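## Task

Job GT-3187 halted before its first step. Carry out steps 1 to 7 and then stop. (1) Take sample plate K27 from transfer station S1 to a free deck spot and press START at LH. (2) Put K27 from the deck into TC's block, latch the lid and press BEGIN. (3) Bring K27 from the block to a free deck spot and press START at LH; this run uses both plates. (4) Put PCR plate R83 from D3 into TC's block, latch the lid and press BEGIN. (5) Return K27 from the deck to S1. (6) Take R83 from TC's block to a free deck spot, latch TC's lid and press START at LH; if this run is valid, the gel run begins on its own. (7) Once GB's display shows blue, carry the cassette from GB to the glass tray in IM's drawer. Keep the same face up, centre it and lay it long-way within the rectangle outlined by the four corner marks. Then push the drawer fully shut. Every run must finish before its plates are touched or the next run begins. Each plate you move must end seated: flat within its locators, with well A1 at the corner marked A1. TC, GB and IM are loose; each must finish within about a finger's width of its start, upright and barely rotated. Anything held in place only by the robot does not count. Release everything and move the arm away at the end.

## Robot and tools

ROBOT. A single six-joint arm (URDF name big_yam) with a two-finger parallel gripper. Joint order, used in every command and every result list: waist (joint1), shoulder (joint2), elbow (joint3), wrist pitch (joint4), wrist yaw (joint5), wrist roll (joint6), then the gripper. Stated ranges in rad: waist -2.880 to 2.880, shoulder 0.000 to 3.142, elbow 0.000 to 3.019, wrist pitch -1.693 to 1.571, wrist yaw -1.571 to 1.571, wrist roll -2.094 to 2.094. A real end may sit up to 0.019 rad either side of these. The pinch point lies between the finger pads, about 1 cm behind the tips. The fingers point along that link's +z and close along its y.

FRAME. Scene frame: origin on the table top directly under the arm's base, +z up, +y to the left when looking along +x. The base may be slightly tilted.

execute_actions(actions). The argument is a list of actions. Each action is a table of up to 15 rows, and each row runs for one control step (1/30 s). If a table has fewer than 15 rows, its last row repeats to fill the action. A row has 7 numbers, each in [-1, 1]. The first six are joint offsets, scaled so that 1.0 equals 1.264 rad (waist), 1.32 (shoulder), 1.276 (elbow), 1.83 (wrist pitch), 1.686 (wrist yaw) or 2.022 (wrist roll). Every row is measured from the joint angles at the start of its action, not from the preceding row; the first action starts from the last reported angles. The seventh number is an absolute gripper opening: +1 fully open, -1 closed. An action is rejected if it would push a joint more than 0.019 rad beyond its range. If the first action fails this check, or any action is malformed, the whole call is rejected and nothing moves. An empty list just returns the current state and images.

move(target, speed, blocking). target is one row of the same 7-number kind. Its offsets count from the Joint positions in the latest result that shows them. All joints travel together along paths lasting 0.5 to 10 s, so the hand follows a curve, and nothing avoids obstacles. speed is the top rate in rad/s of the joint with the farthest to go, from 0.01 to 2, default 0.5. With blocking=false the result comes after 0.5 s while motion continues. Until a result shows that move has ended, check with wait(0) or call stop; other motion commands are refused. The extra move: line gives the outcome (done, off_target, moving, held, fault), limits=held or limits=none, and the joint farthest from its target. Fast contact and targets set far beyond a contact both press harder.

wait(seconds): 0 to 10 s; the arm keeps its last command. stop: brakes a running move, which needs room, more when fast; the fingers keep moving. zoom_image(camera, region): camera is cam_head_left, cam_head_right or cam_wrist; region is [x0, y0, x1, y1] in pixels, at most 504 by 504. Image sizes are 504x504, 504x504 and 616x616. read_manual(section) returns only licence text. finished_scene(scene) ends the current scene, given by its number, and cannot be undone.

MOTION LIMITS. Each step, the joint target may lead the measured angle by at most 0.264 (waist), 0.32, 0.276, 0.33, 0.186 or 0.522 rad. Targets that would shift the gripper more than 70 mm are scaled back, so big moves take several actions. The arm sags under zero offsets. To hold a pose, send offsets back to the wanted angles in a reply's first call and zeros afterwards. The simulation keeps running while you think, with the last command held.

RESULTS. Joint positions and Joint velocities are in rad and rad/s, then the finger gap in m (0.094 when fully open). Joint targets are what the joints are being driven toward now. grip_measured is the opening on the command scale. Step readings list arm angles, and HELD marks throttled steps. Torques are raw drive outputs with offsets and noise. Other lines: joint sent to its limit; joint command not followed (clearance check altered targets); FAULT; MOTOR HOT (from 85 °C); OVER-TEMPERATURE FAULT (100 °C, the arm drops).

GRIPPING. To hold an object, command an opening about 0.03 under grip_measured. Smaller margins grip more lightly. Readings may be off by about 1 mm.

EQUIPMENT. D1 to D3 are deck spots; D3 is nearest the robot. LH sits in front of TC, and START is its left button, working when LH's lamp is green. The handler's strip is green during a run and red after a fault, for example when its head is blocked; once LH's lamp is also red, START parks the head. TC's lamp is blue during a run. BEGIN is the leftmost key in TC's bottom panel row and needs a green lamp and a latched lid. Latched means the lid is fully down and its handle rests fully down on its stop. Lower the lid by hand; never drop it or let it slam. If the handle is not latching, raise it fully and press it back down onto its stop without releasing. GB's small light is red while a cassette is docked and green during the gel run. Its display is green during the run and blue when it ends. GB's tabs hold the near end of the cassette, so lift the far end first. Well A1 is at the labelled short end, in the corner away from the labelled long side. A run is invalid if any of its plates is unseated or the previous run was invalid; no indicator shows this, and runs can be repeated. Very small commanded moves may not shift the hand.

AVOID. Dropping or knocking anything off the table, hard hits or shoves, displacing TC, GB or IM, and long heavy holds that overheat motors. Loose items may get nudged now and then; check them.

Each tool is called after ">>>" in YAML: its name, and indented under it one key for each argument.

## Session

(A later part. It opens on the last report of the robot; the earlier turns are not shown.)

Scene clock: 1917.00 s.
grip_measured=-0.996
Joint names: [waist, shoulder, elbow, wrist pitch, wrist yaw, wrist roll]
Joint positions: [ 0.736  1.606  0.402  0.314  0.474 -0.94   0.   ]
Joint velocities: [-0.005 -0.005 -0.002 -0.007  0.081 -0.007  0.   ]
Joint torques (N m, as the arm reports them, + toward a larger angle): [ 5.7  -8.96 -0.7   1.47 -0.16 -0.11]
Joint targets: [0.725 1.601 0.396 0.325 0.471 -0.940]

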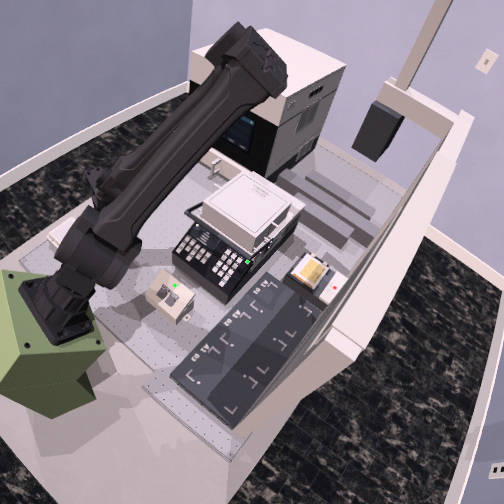

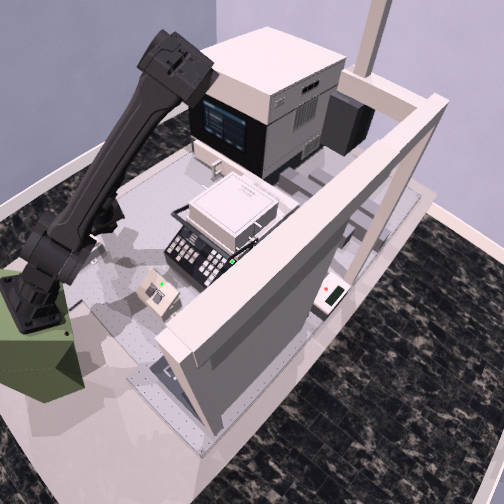

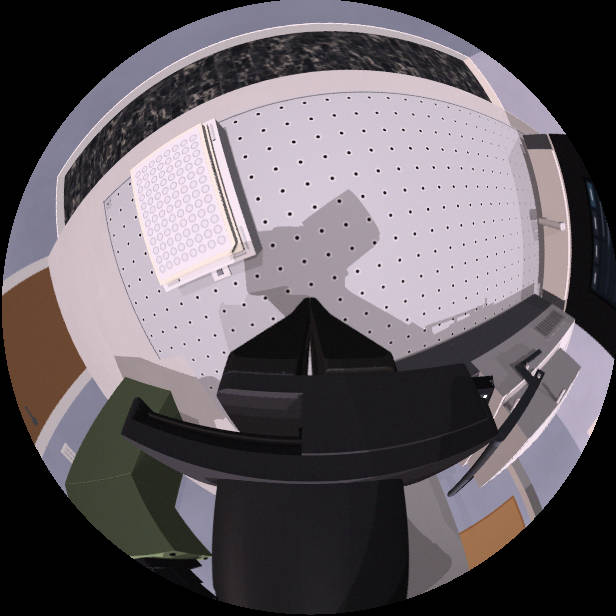

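>>> move:
  target: [-0.1, -0.27, -0.08, 0.01, -0.015, 0.62, -1]
  speed: 1.0

Scene clock: 1924.80 s.
grip_measured=-0.996
Joint names: [waist, shoulder, elbow, wrist pitch, wrist yaw, wrist roll]
Joint positions: [0.623 1.257 0.307 0.32  0.451 0.298 0.   ]
Joint velocities: [-0.005 -0.015 -0.012 -0.017  0.007 -0.037 -0.001]
Joint torques (N m, as the arm reports them, + toward a larger angle): [ 2.7  -8.23  0.97  1.81 -0.1   0.1 ]
Joint targets: [0.610 1.249 0.300 0.333 0.448 0.314]
move: done; limits=none; farthest joint: the wrist roll, 0.016 radians from its target (1.253 radians at the start)

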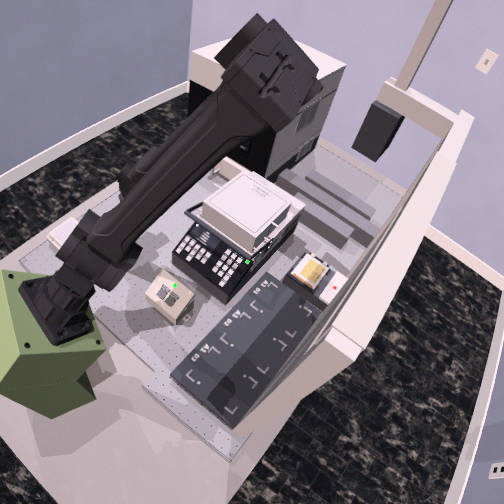

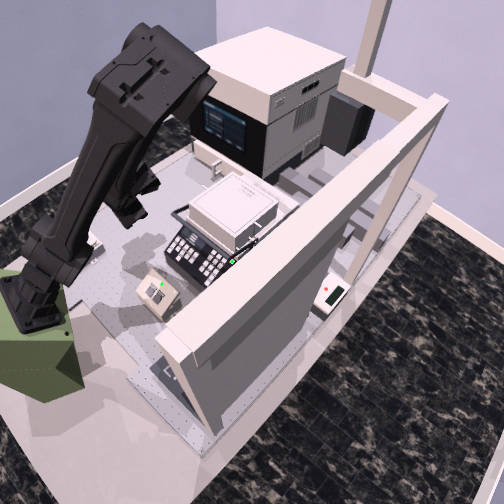

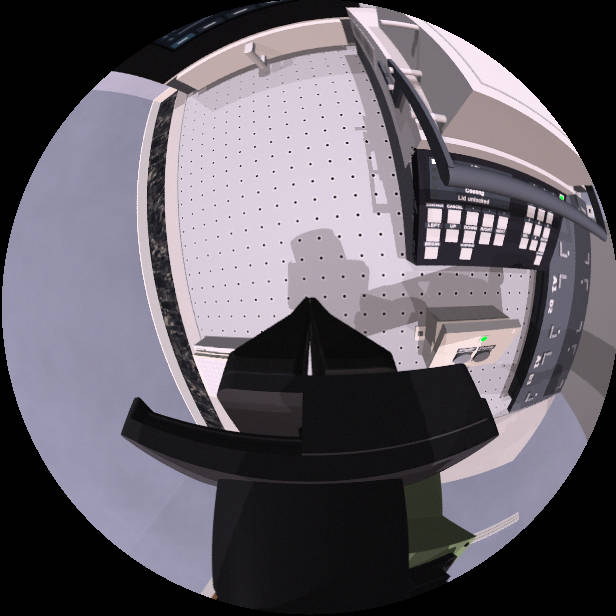

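>>> move:
  target: [-0.216, -0.083, -0.047, 0.02, -0.016, 0.5, 0]
  speed: 1.0

>>> move:
  target: [-0.274, -0.091, -0.119, 0.296, -0.232, 0.0, 0]
  speed: 0.5

Scene clock: 1929.50 s.
grip_measured=-0.001
Joint names: [waist, shoulder, elbow, wrist pitch, wrist yaw, wrist roll]
Joint positions: [0.36  1.158 0.253 0.343 0.427 1.292 0.047]
Joint velocities: [ 0.005 -0.005 -0.007  0.002 -0.007  0.007  0.   ]
Joint torques (N m, as the arm reports them, + toward a larger angle): [ 1.51 -8.57  0.52  1.75  0.05  0.07]
Joint targets: [0.350 1.147 0.247 0.356 0.424 1.309]
move: done; limits=none; farthest joint: the wrist roll, 0.017 radians from its target (1.011 radians at the start)

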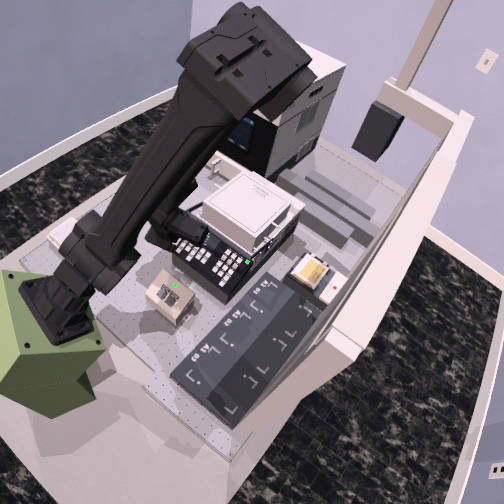

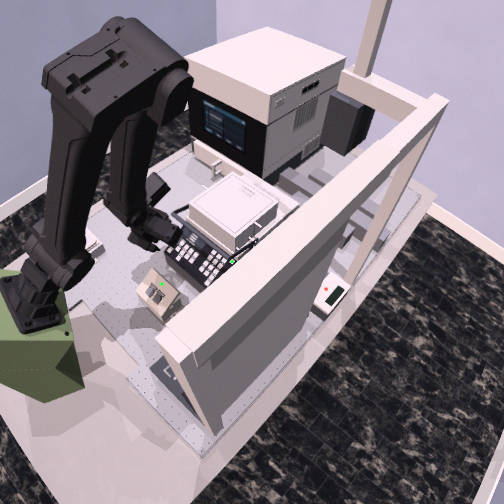

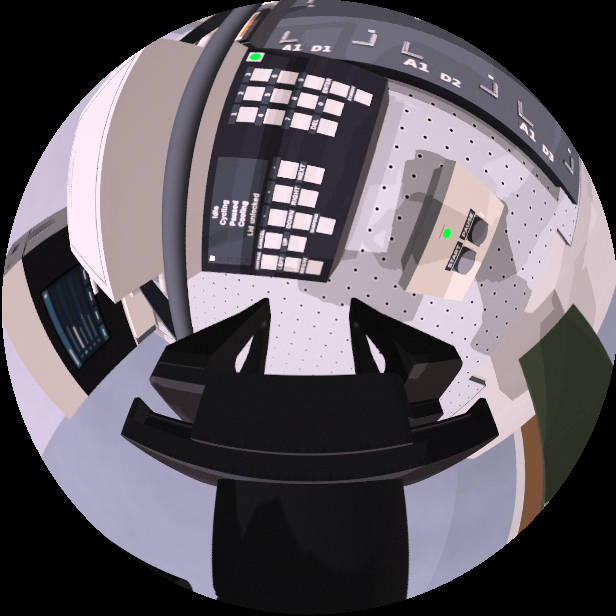

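Scene clock: 1931.03 s.
grip_measured=-0.001
Joint names: [waist, shoulder, elbow, wrist pitch, wrist yaw, wrist roll]
Joint positions: [0.023 1.048 0.107 0.868 0.039 1.292 0.047]
Joint velocities: [-0.005 -0.024 -0.002  0.007 -0.022  0.007 -0.001]
Joint torques (N m, as the arm reports them, + toward a larger angle): [ 0.01 -8.23 -0.01  2.44 -0.05 -0.19]
Joint targets: [0.014 1.038 0.101 0.884 0.036 1.292]
move: done; limits=none; farthest joint: the wrist pitch, 0.017 radians from its target (0.542 radians at the start)

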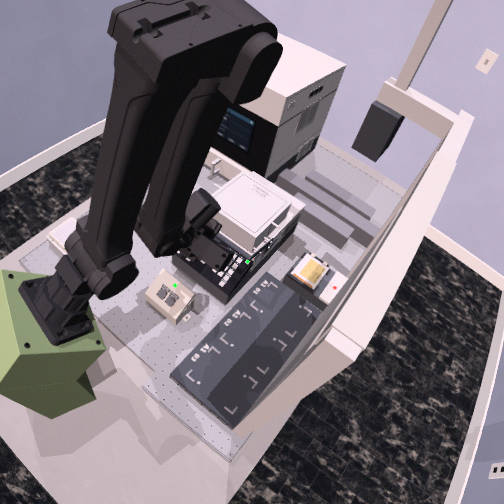

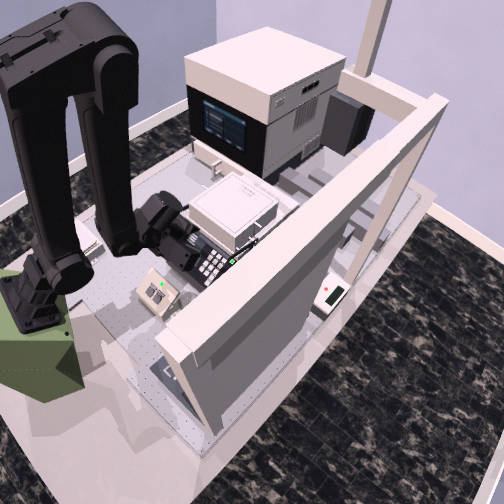

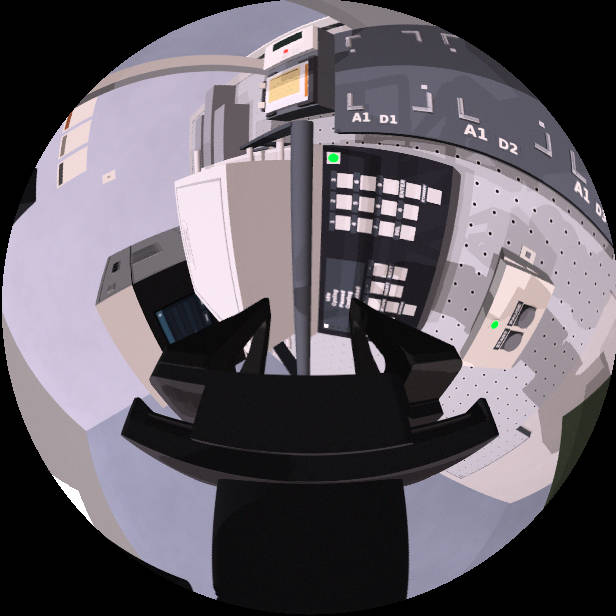

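>>> move:
  target: [-0.007, 0.157, 0.079, 0.066, -0.009, 0.01, -0.45]
  speed: 0.15

Scene clock: 1935.27 s.
grip_measured=-0.448
Joint names: [waist, shoulder, elbow, wrist pitch, wrist yaw, wrist roll]
Joint positions: [0.023 1.239 0.203 0.972 0.028 1.296 0.026]
Joint velocities: [ 0.005  0.005 -0.002 -0.002 -0.007  0.022  0.001]
Joint torques (N m, as the arm reports them, + toward a larger angle): [ 0.44 -7.27  0.    2.59 -0.05  0.01]
Joint targets: [0.014 1.255 0.208 0.989 0.025 1.313]
move: done; limits=none; farthest joint: the shoulder, 0.017 radians from its target (0.208 radians at the start)

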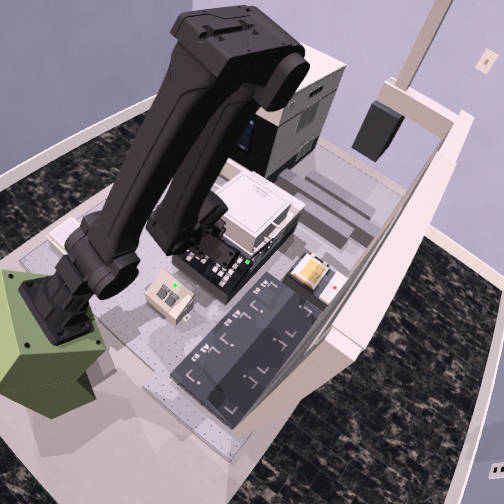

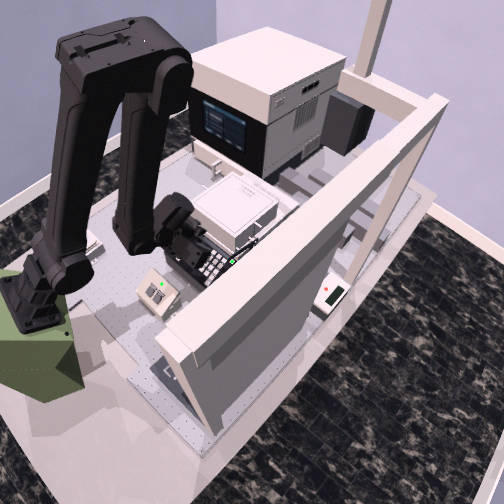

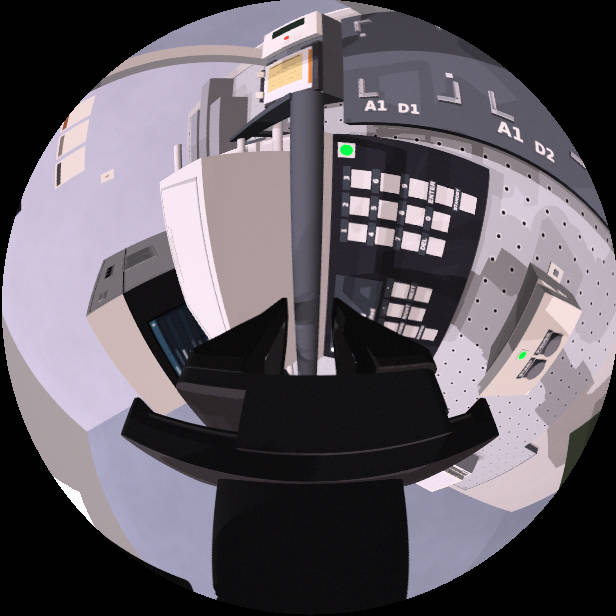

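>>> move:
  target: [-0.007, 0.005, 0.004, 0.005, 0, 0.005, -0.79]
  speed: 0.1

>>> move:
  target: [0.03, -0.14, 0.035, -0.115, 0.022, 0.0, -0.79]
  speed: 0.12

Scene clock: 1938.33 s.
grip_measured=-0.776
Joint names: [waist, shoulder, elbow, wrist pitch, wrist yaw, wrist roll]
Joint positions: [0.023 1.238 0.204 0.974 0.027 1.296 0.011]
Joint velocities: [-0.015 -0.005 -0.012 -0.002  0.037  0.051 -0.001]
Joint torques (N m, as the arm reports them, + toward a larger angle): [ 0.37 -8.36 -0.03  2.09  0.03 -0.07]
Joint targets: [0.014 1.245 0.208 0.981 0.027 1.306]
move: done; limits=none; farthest joint: the wrist roll, 0.010 radians from its target (0.010 radians at the start)

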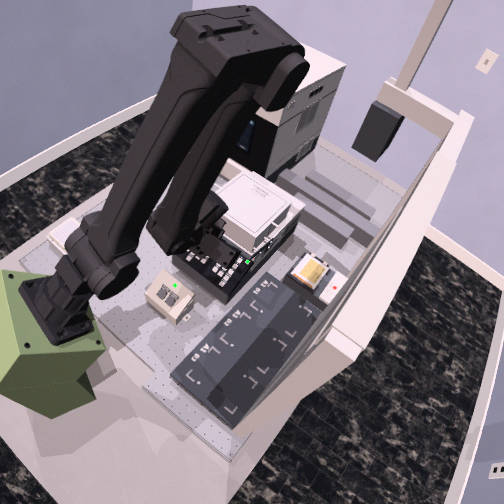

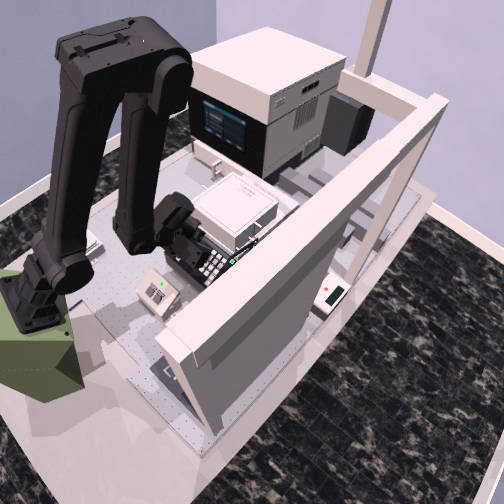

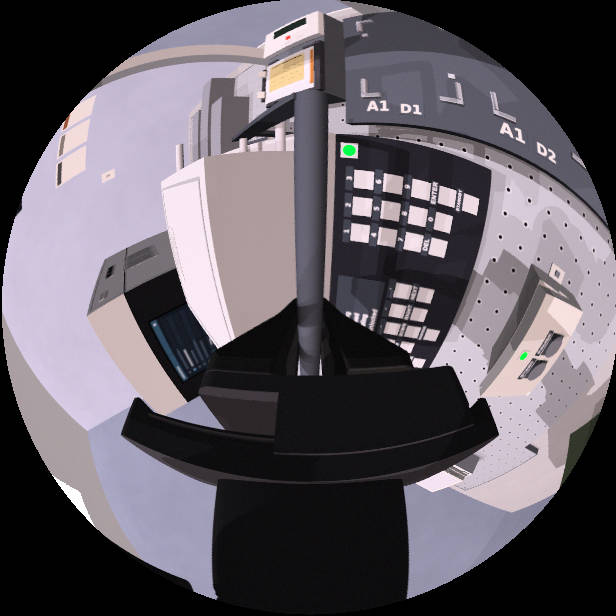

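Scene clock: 1940.40 s.
grip_measured=-0.776
Joint names: [waist, shoulder, elbow, wrist pitch, wrist yaw, wrist roll]
Joint positions: [0.046 1.093 0.226 0.75  0.064 1.296 0.011]
Joint velocities: [-0.005  0.015 -0.002  0.002 -0.066 -0.037 -0.001]
Joint torques (N m, as the arm reports them, + toward a larger angle): [  2.5  -11.61   2.79   2.33   0.    -0.19]
Joint targets: [0.060 1.053 0.249 0.763 0.064 1.296]
move: off_target; limits=none; farthest joint: the shoulder, 0.040 radians from its target (0.185 radians at the start)

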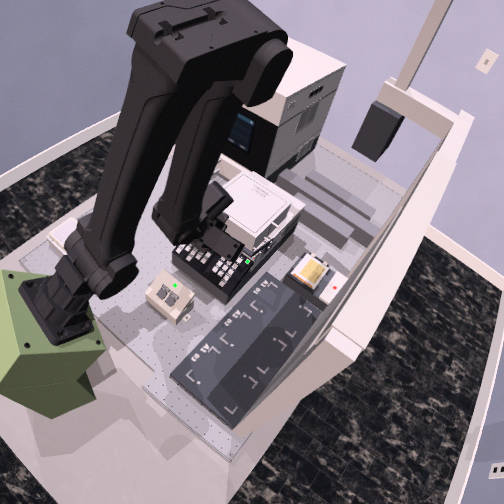

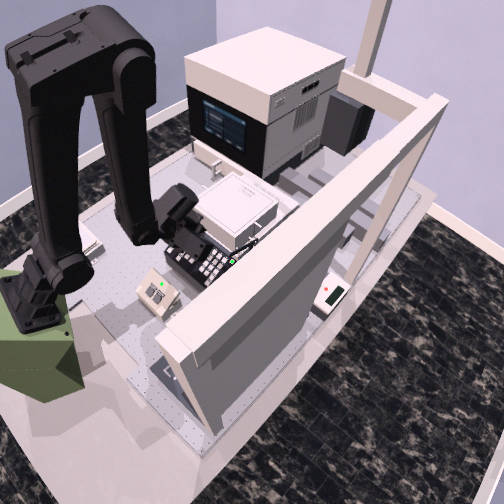

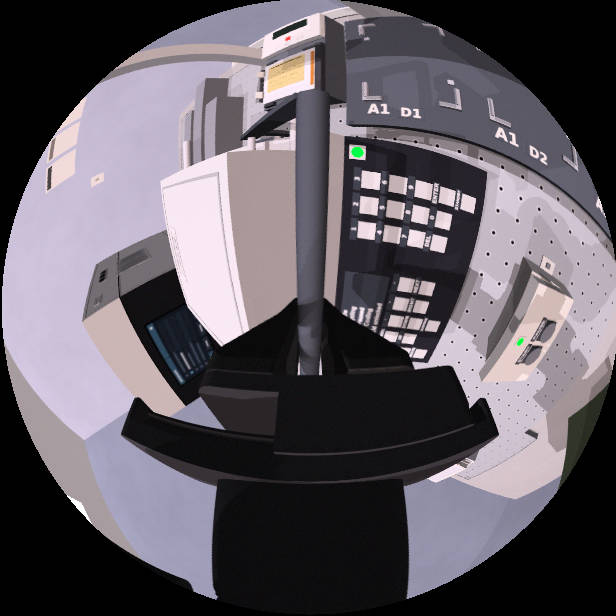

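>>> move:
  target: [0.044, -0.148, 0.036, -0.057, 0.018, 0.0, -0.79]
  speed: 0.12

Scene clock: 1944.33 s.
grip_measured=-0.776
Joint names: [waist, shoulder, elbow, wrist pitch, wrist yaw, wrist roll]
Joint positions: [0.088 0.938 0.247 0.634 0.095 1.298 0.011]
Joint velocities: [ 0.005  0.005  0.002  0.007 -0.066 -0.022  0.   ]
Joint torques (N m, as the arm reports them, + toward a larger angle): [  2.46 -10.98   4.92   2.26   0.05  -0.18]
Joint targets: [0.102 0.898 0.272 0.646 0.095 1.296]
move: off_target; limits=none; farthest joint: the shoulder, 0.040 radians from its target (0.196 radians at the start)

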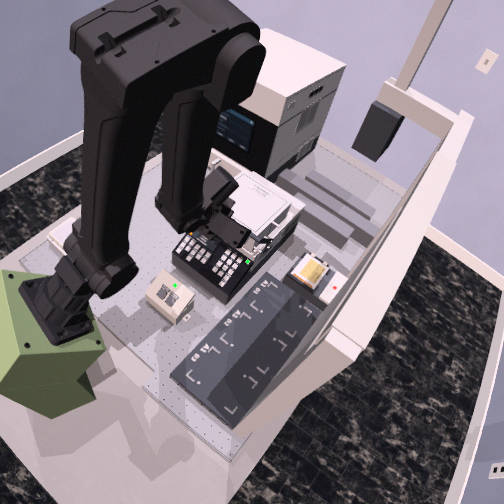

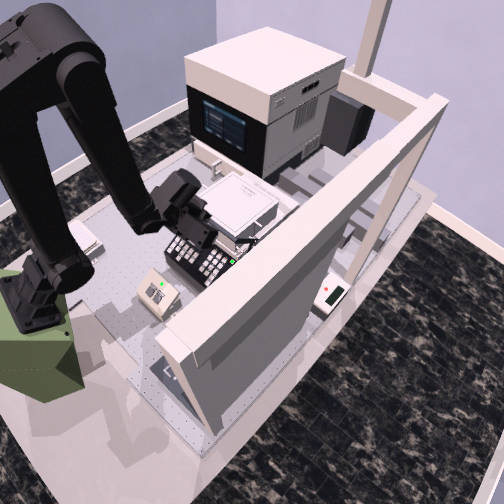

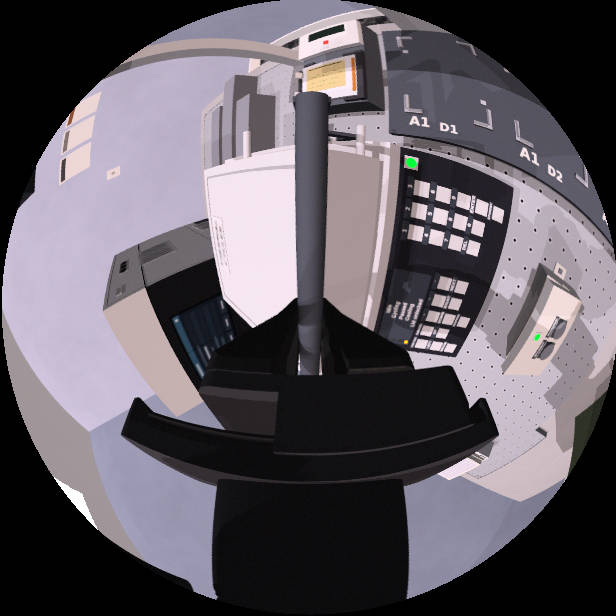

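>>> move:
  target: [0.04, -0.095, 0.08, -0.103, 0.03, 0.0, -0.79]
  speed: 0.12

Scene clock: 1948.43 s.
grip_measured=-0.776
Joint names: [waist, shoulder, elbow, wrist pitch, wrist yaw, wrist roll]
Joint positions: [0.123 0.849 0.307 0.439 0.147 1.302 0.011]
Joint velocities: [-0.005 -0.005  0.007  0.002  0.066 -0.037 -0.   ]
Joint torques (N m, as the arm reports them, + toward a larger angle): [  2.31 -11.1    7.56   2.22  -0.02  -0.2 ]
Joint targets: [0.138 0.813 0.349 0.446 0.145 1.298]
move: off_target; limits=none; farthest joint: the elbow, 0.042 radians from its target (0.102 radians at the start)

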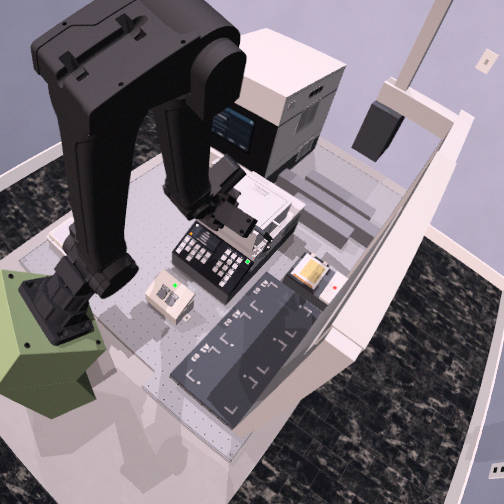

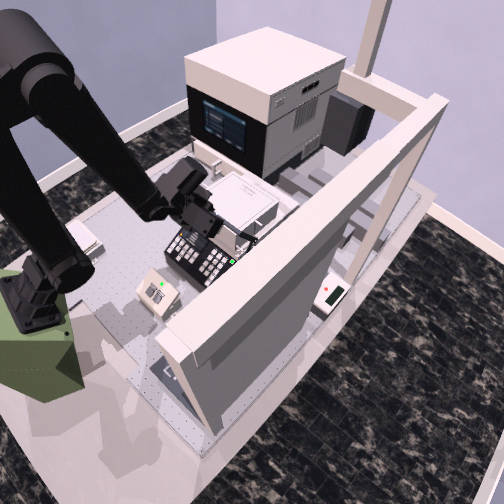

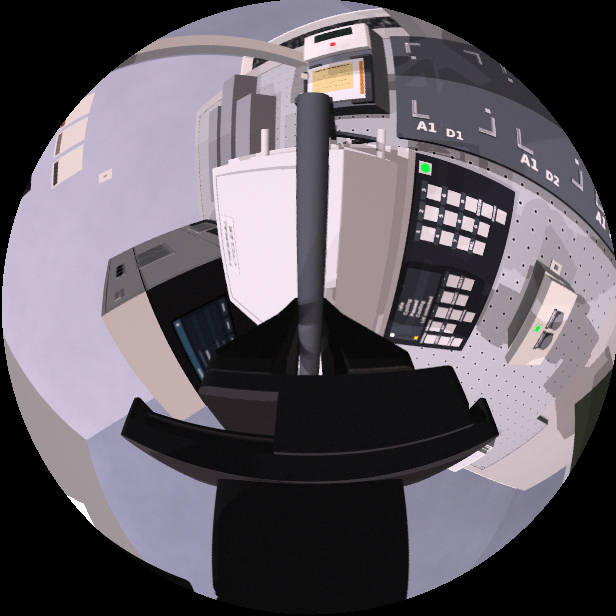

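>>> move:
  target: [0.034, -0.015, 0.135, -0.048, 0.008, 0.005, -0.79]
  speed: 0.12

Scene clock: 1951.87 s.
grip_measured=-0.776
Joint names: [waist, shoulder, elbow, wrist pitch, wrist yaw, wrist roll]
Joint positions: [0.151 0.829 0.404 0.339 0.163 1.307 0.011]
Joint velocities: [-0.005  0.005  0.002 -0.012 -0.007 -0.007 -0.001]
Joint torques (N m, as the arm reports them, + toward a larger angle): [ 2.33 -7.94 11.11  2.37 -0.05 -0.11]
Joint targets: [0.166 0.829 0.479 0.351 0.161 1.312]
move: off_target; limits=none; farthest joint: the elbow, 0.075 radians from its target (0.172 radians at the start)

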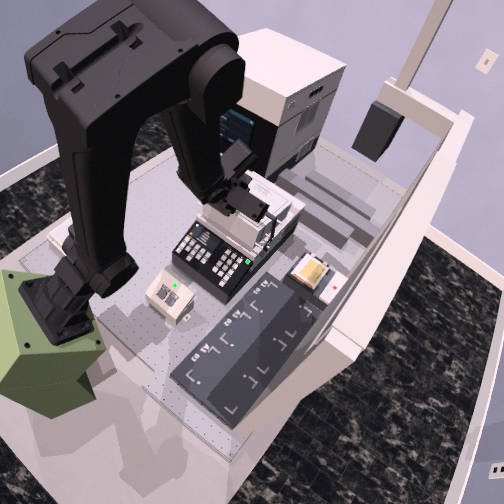

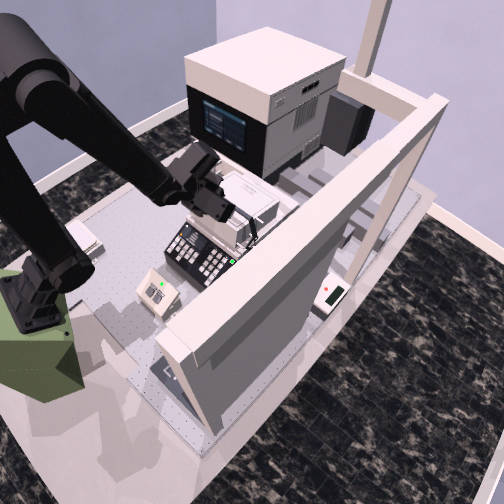

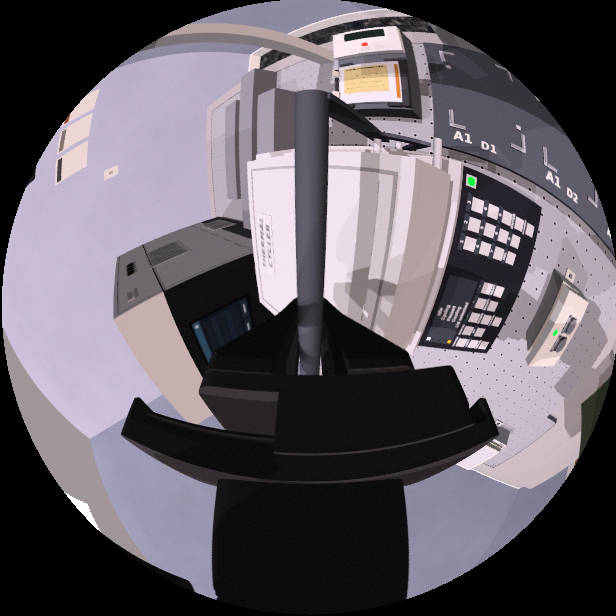

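>>> move:
  target: [0.055, 0.022, 0.252, -0.262, 0.068, 0.042, -0.79]
  speed: 0.15

Scene clock: 1957.07 s.
grip_measured=-0.776
Joint names: [waist, shoulder, elbow, wrist pitch, wrist yaw, wrist roll]
Joint positions: [ 0.201  0.858  0.643 -0.153  0.278  1.384  0.011]
Joint velocities: [-0.015 -0.005 -0.002 -0.002  0.007 -0.007  0.   ]
Joint torques (N m, as the arm reports them, + toward a larger angle): [ 4.26 -9.72 13.11  1.85  0.11 -0.04]
Joint targets: [0.221 0.857 0.726 -0.141 0.278 1.392]
move: off_target; limits=none; farthest joint: the elbow, 0.083 radians from its target (0.321 radians at the start)

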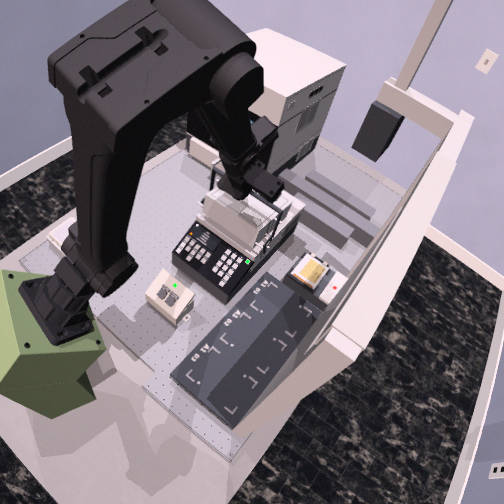

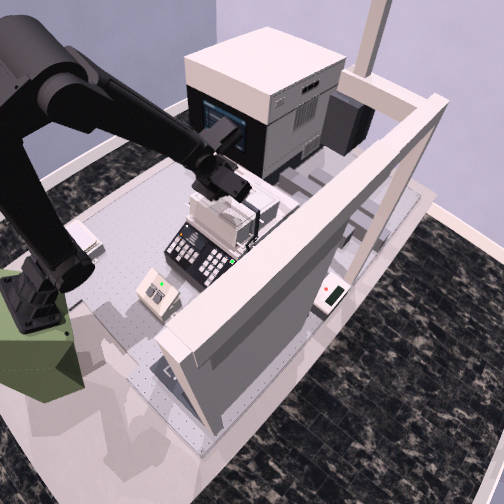

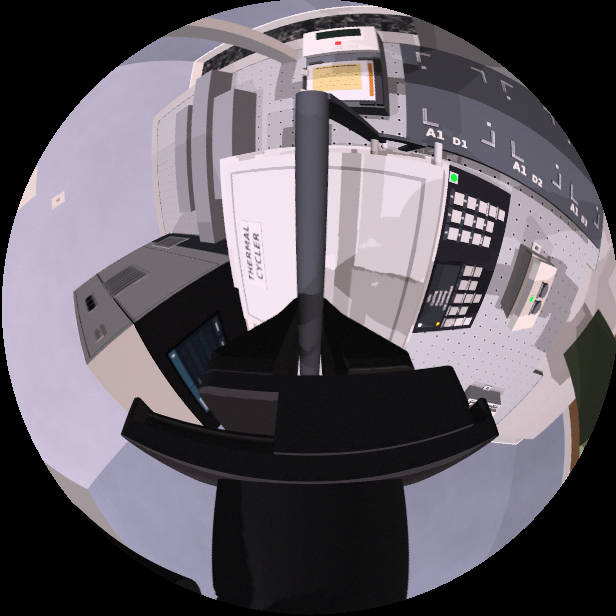

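>>> move:
  target: [0.07, 0.09, 0.36, -0.208, 0.05, 0.042, -0.79]
  speed: 0.15

Scene clock: 1965.43 s.
grip_measured=-0.776
Joint names: [waist, shoulder, elbow, wrist pitch, wrist yaw, wrist roll]
Joint positions: [ 0.271  0.983  1.025 -0.555  0.367  1.465  0.011]
Joint velocities: [-0.005 -0.005 -0.017  0.007 -0.051  0.022 -0.   ]
Joint torques (N m, as the arm reports them, + toward a larger angle): [  4.23 -14.23  13.7    2.09  -0.03  -0.08]
Joint targets: [0.290 0.977 1.102 -0.533 0.362 1.469]
move: off_target; limits=none; farthest joint: the elbow, 0.078 radians from its target (0.459 radians at the start)

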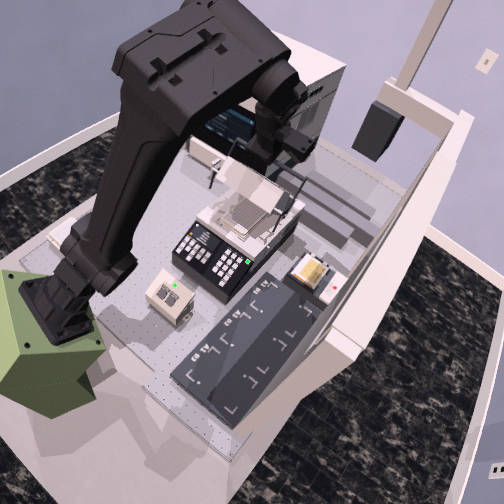

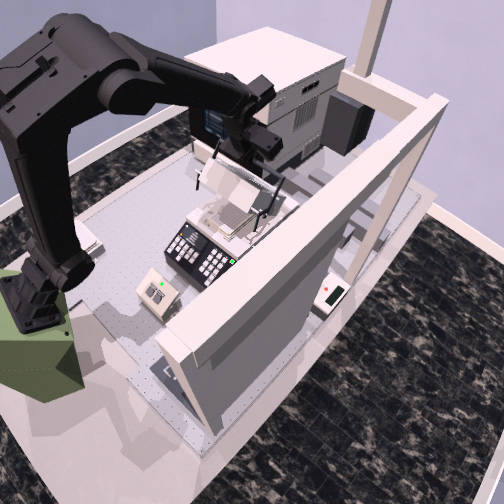

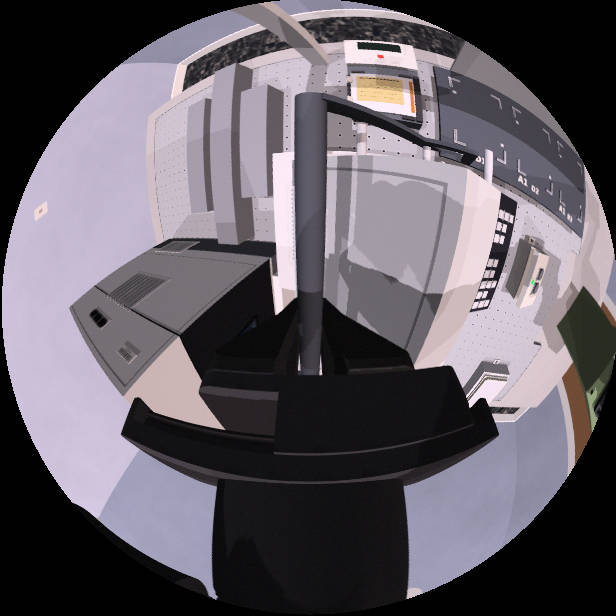

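>>> move:
  target: [0.02, 0.186, 0.398, -0.21, 0.006, 0.04, -0.79]
  speed: 0.15

Scene clock: 1970.80 s.
grip_measured=-0.776
Joint names: [waist, shoulder, elbow, wrist pitch, wrist yaw, wrist roll]
Joint positions: [ 0.287  1.221  1.485 -0.912  0.374  1.521  0.011]
Joint velocities: [-0.005 -0.005 -0.012 -0.007 -0.037 -0.095  0.   ]
Joint torques (N m, as the arm reports them, + toward a larger angle): [  5.   -16.92  12.31  -0.01   0.23   0.15]
Joint targets: [0.296 1.229 1.533 -0.940 0.377 1.545]
move: off_target; limits=none; farthest joint: the elbow, 0.048 radians from its target (0.505 radians at the start)

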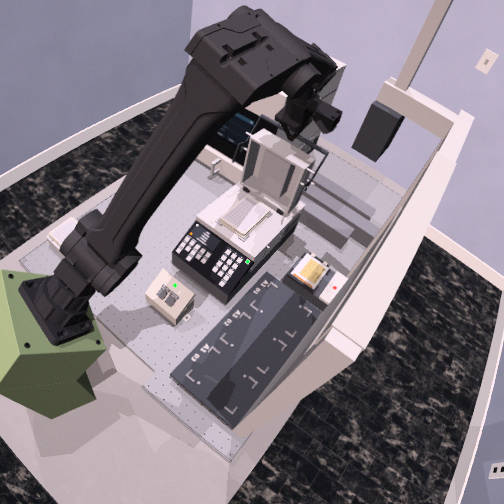

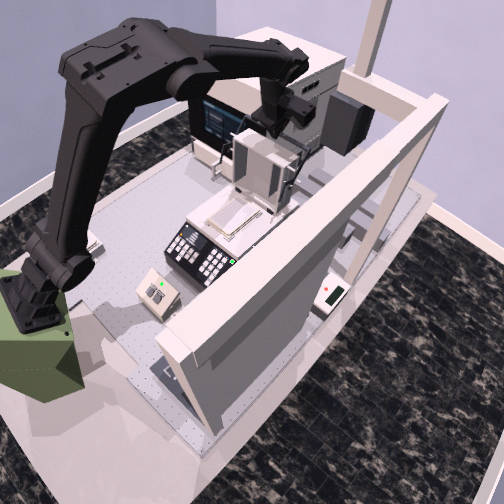

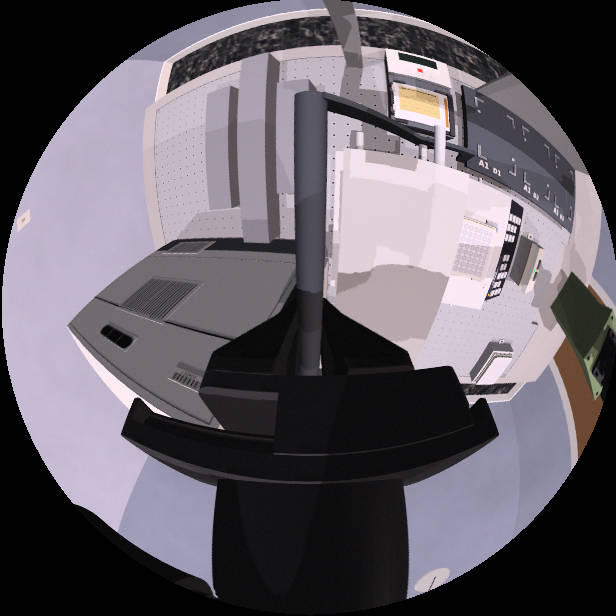

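>>> move:
  target: [-0.008, 0.055, 0.103, -0.075, -0.006, 0.022, -0.79]
  speed: 0.06

Scene clock: 1975.77 s.
grip_measured=-0.776
Joint names: [waist, shoulder, elbow, wrist pitch, wrist yaw, wrist roll]
Joint positions: [ 0.284  1.273  1.568 -1.026  0.371  1.549  0.011]
Joint velocities: [-0.005  0.015 -0.022  0.002 -0.037  0.007 -0.   ]
Joint torques (N m, as the arm reports them, + toward a larger angle): [  3.91 -16.25  12.36  -0.01  -0.08   0.08]
Joint targets: [0.276 1.293 1.616 -1.049 0.364 1.566]
move: off_target; limits=none; farthest joint: the elbow, 0.048 radians from its target (0.132 radians at the start)

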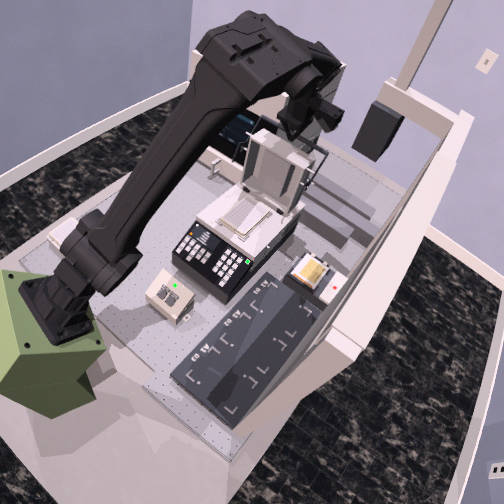

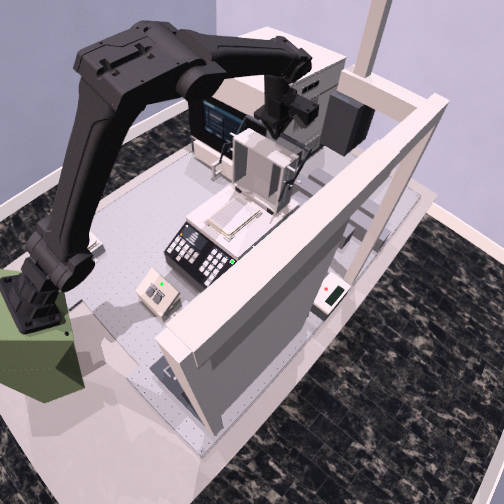

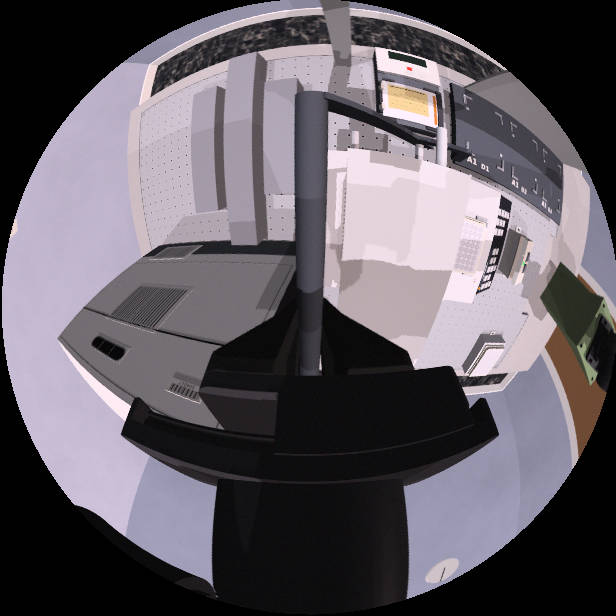

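>>> move:
  target: [-0.006, 0.015, 0.037, -0.012, -0.004, 0.008, -0.6]
  speed: 0.06

Scene clock: 1978.07 s.
grip_measured=-0.601
Joint names: [waist, shoulder, elbow, wrist pitch, wrist yaw, wrist roll]
Joint positions: [ 0.284  1.273  1.568 -1.038  0.368  1.549  0.019]
Joint velocities: [-0.015 -0.015 -0.012 -0.002 -0.022  0.066  0.   ]
Joint torques (N m, as the arm reports them, + toward a larger angle): [  3.65 -16.42  12.27   0.48   0.03   0.05]
Joint targets: [0.276 1.293 1.615 -1.048 0.365 1.565]
move: off_target; limits=none; farthest joint: the elbow, 0.047 radians from its target (0.047 radians at the start)

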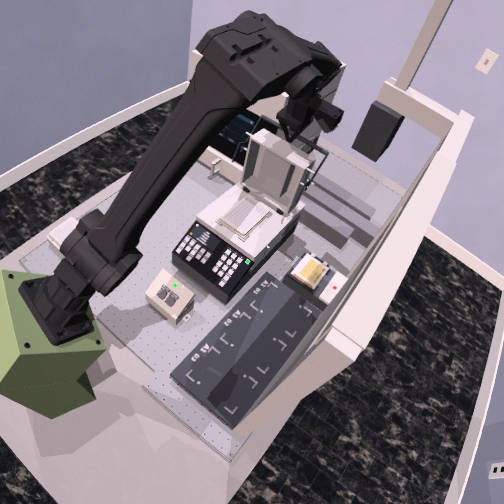

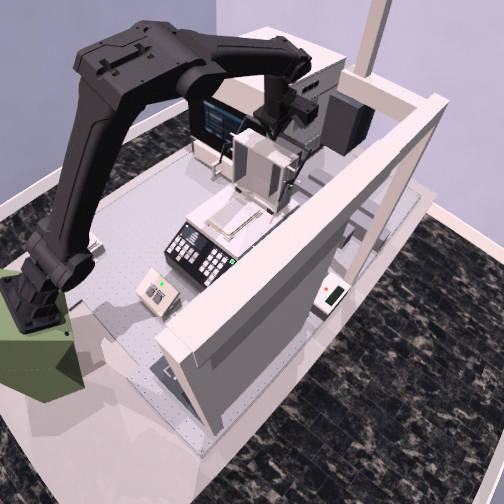

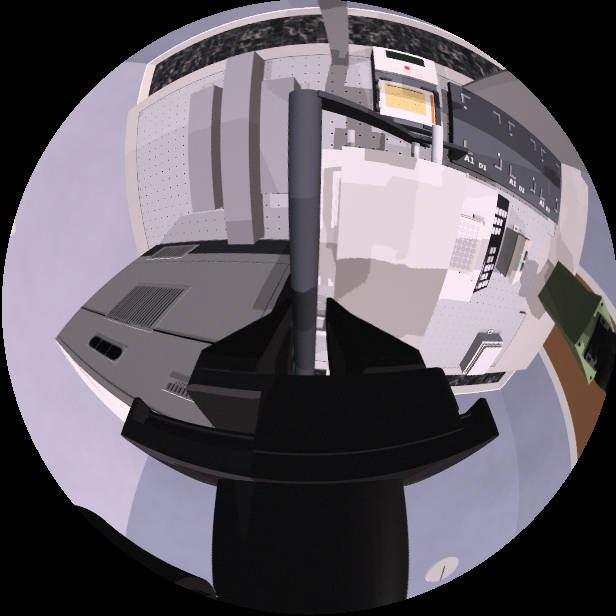

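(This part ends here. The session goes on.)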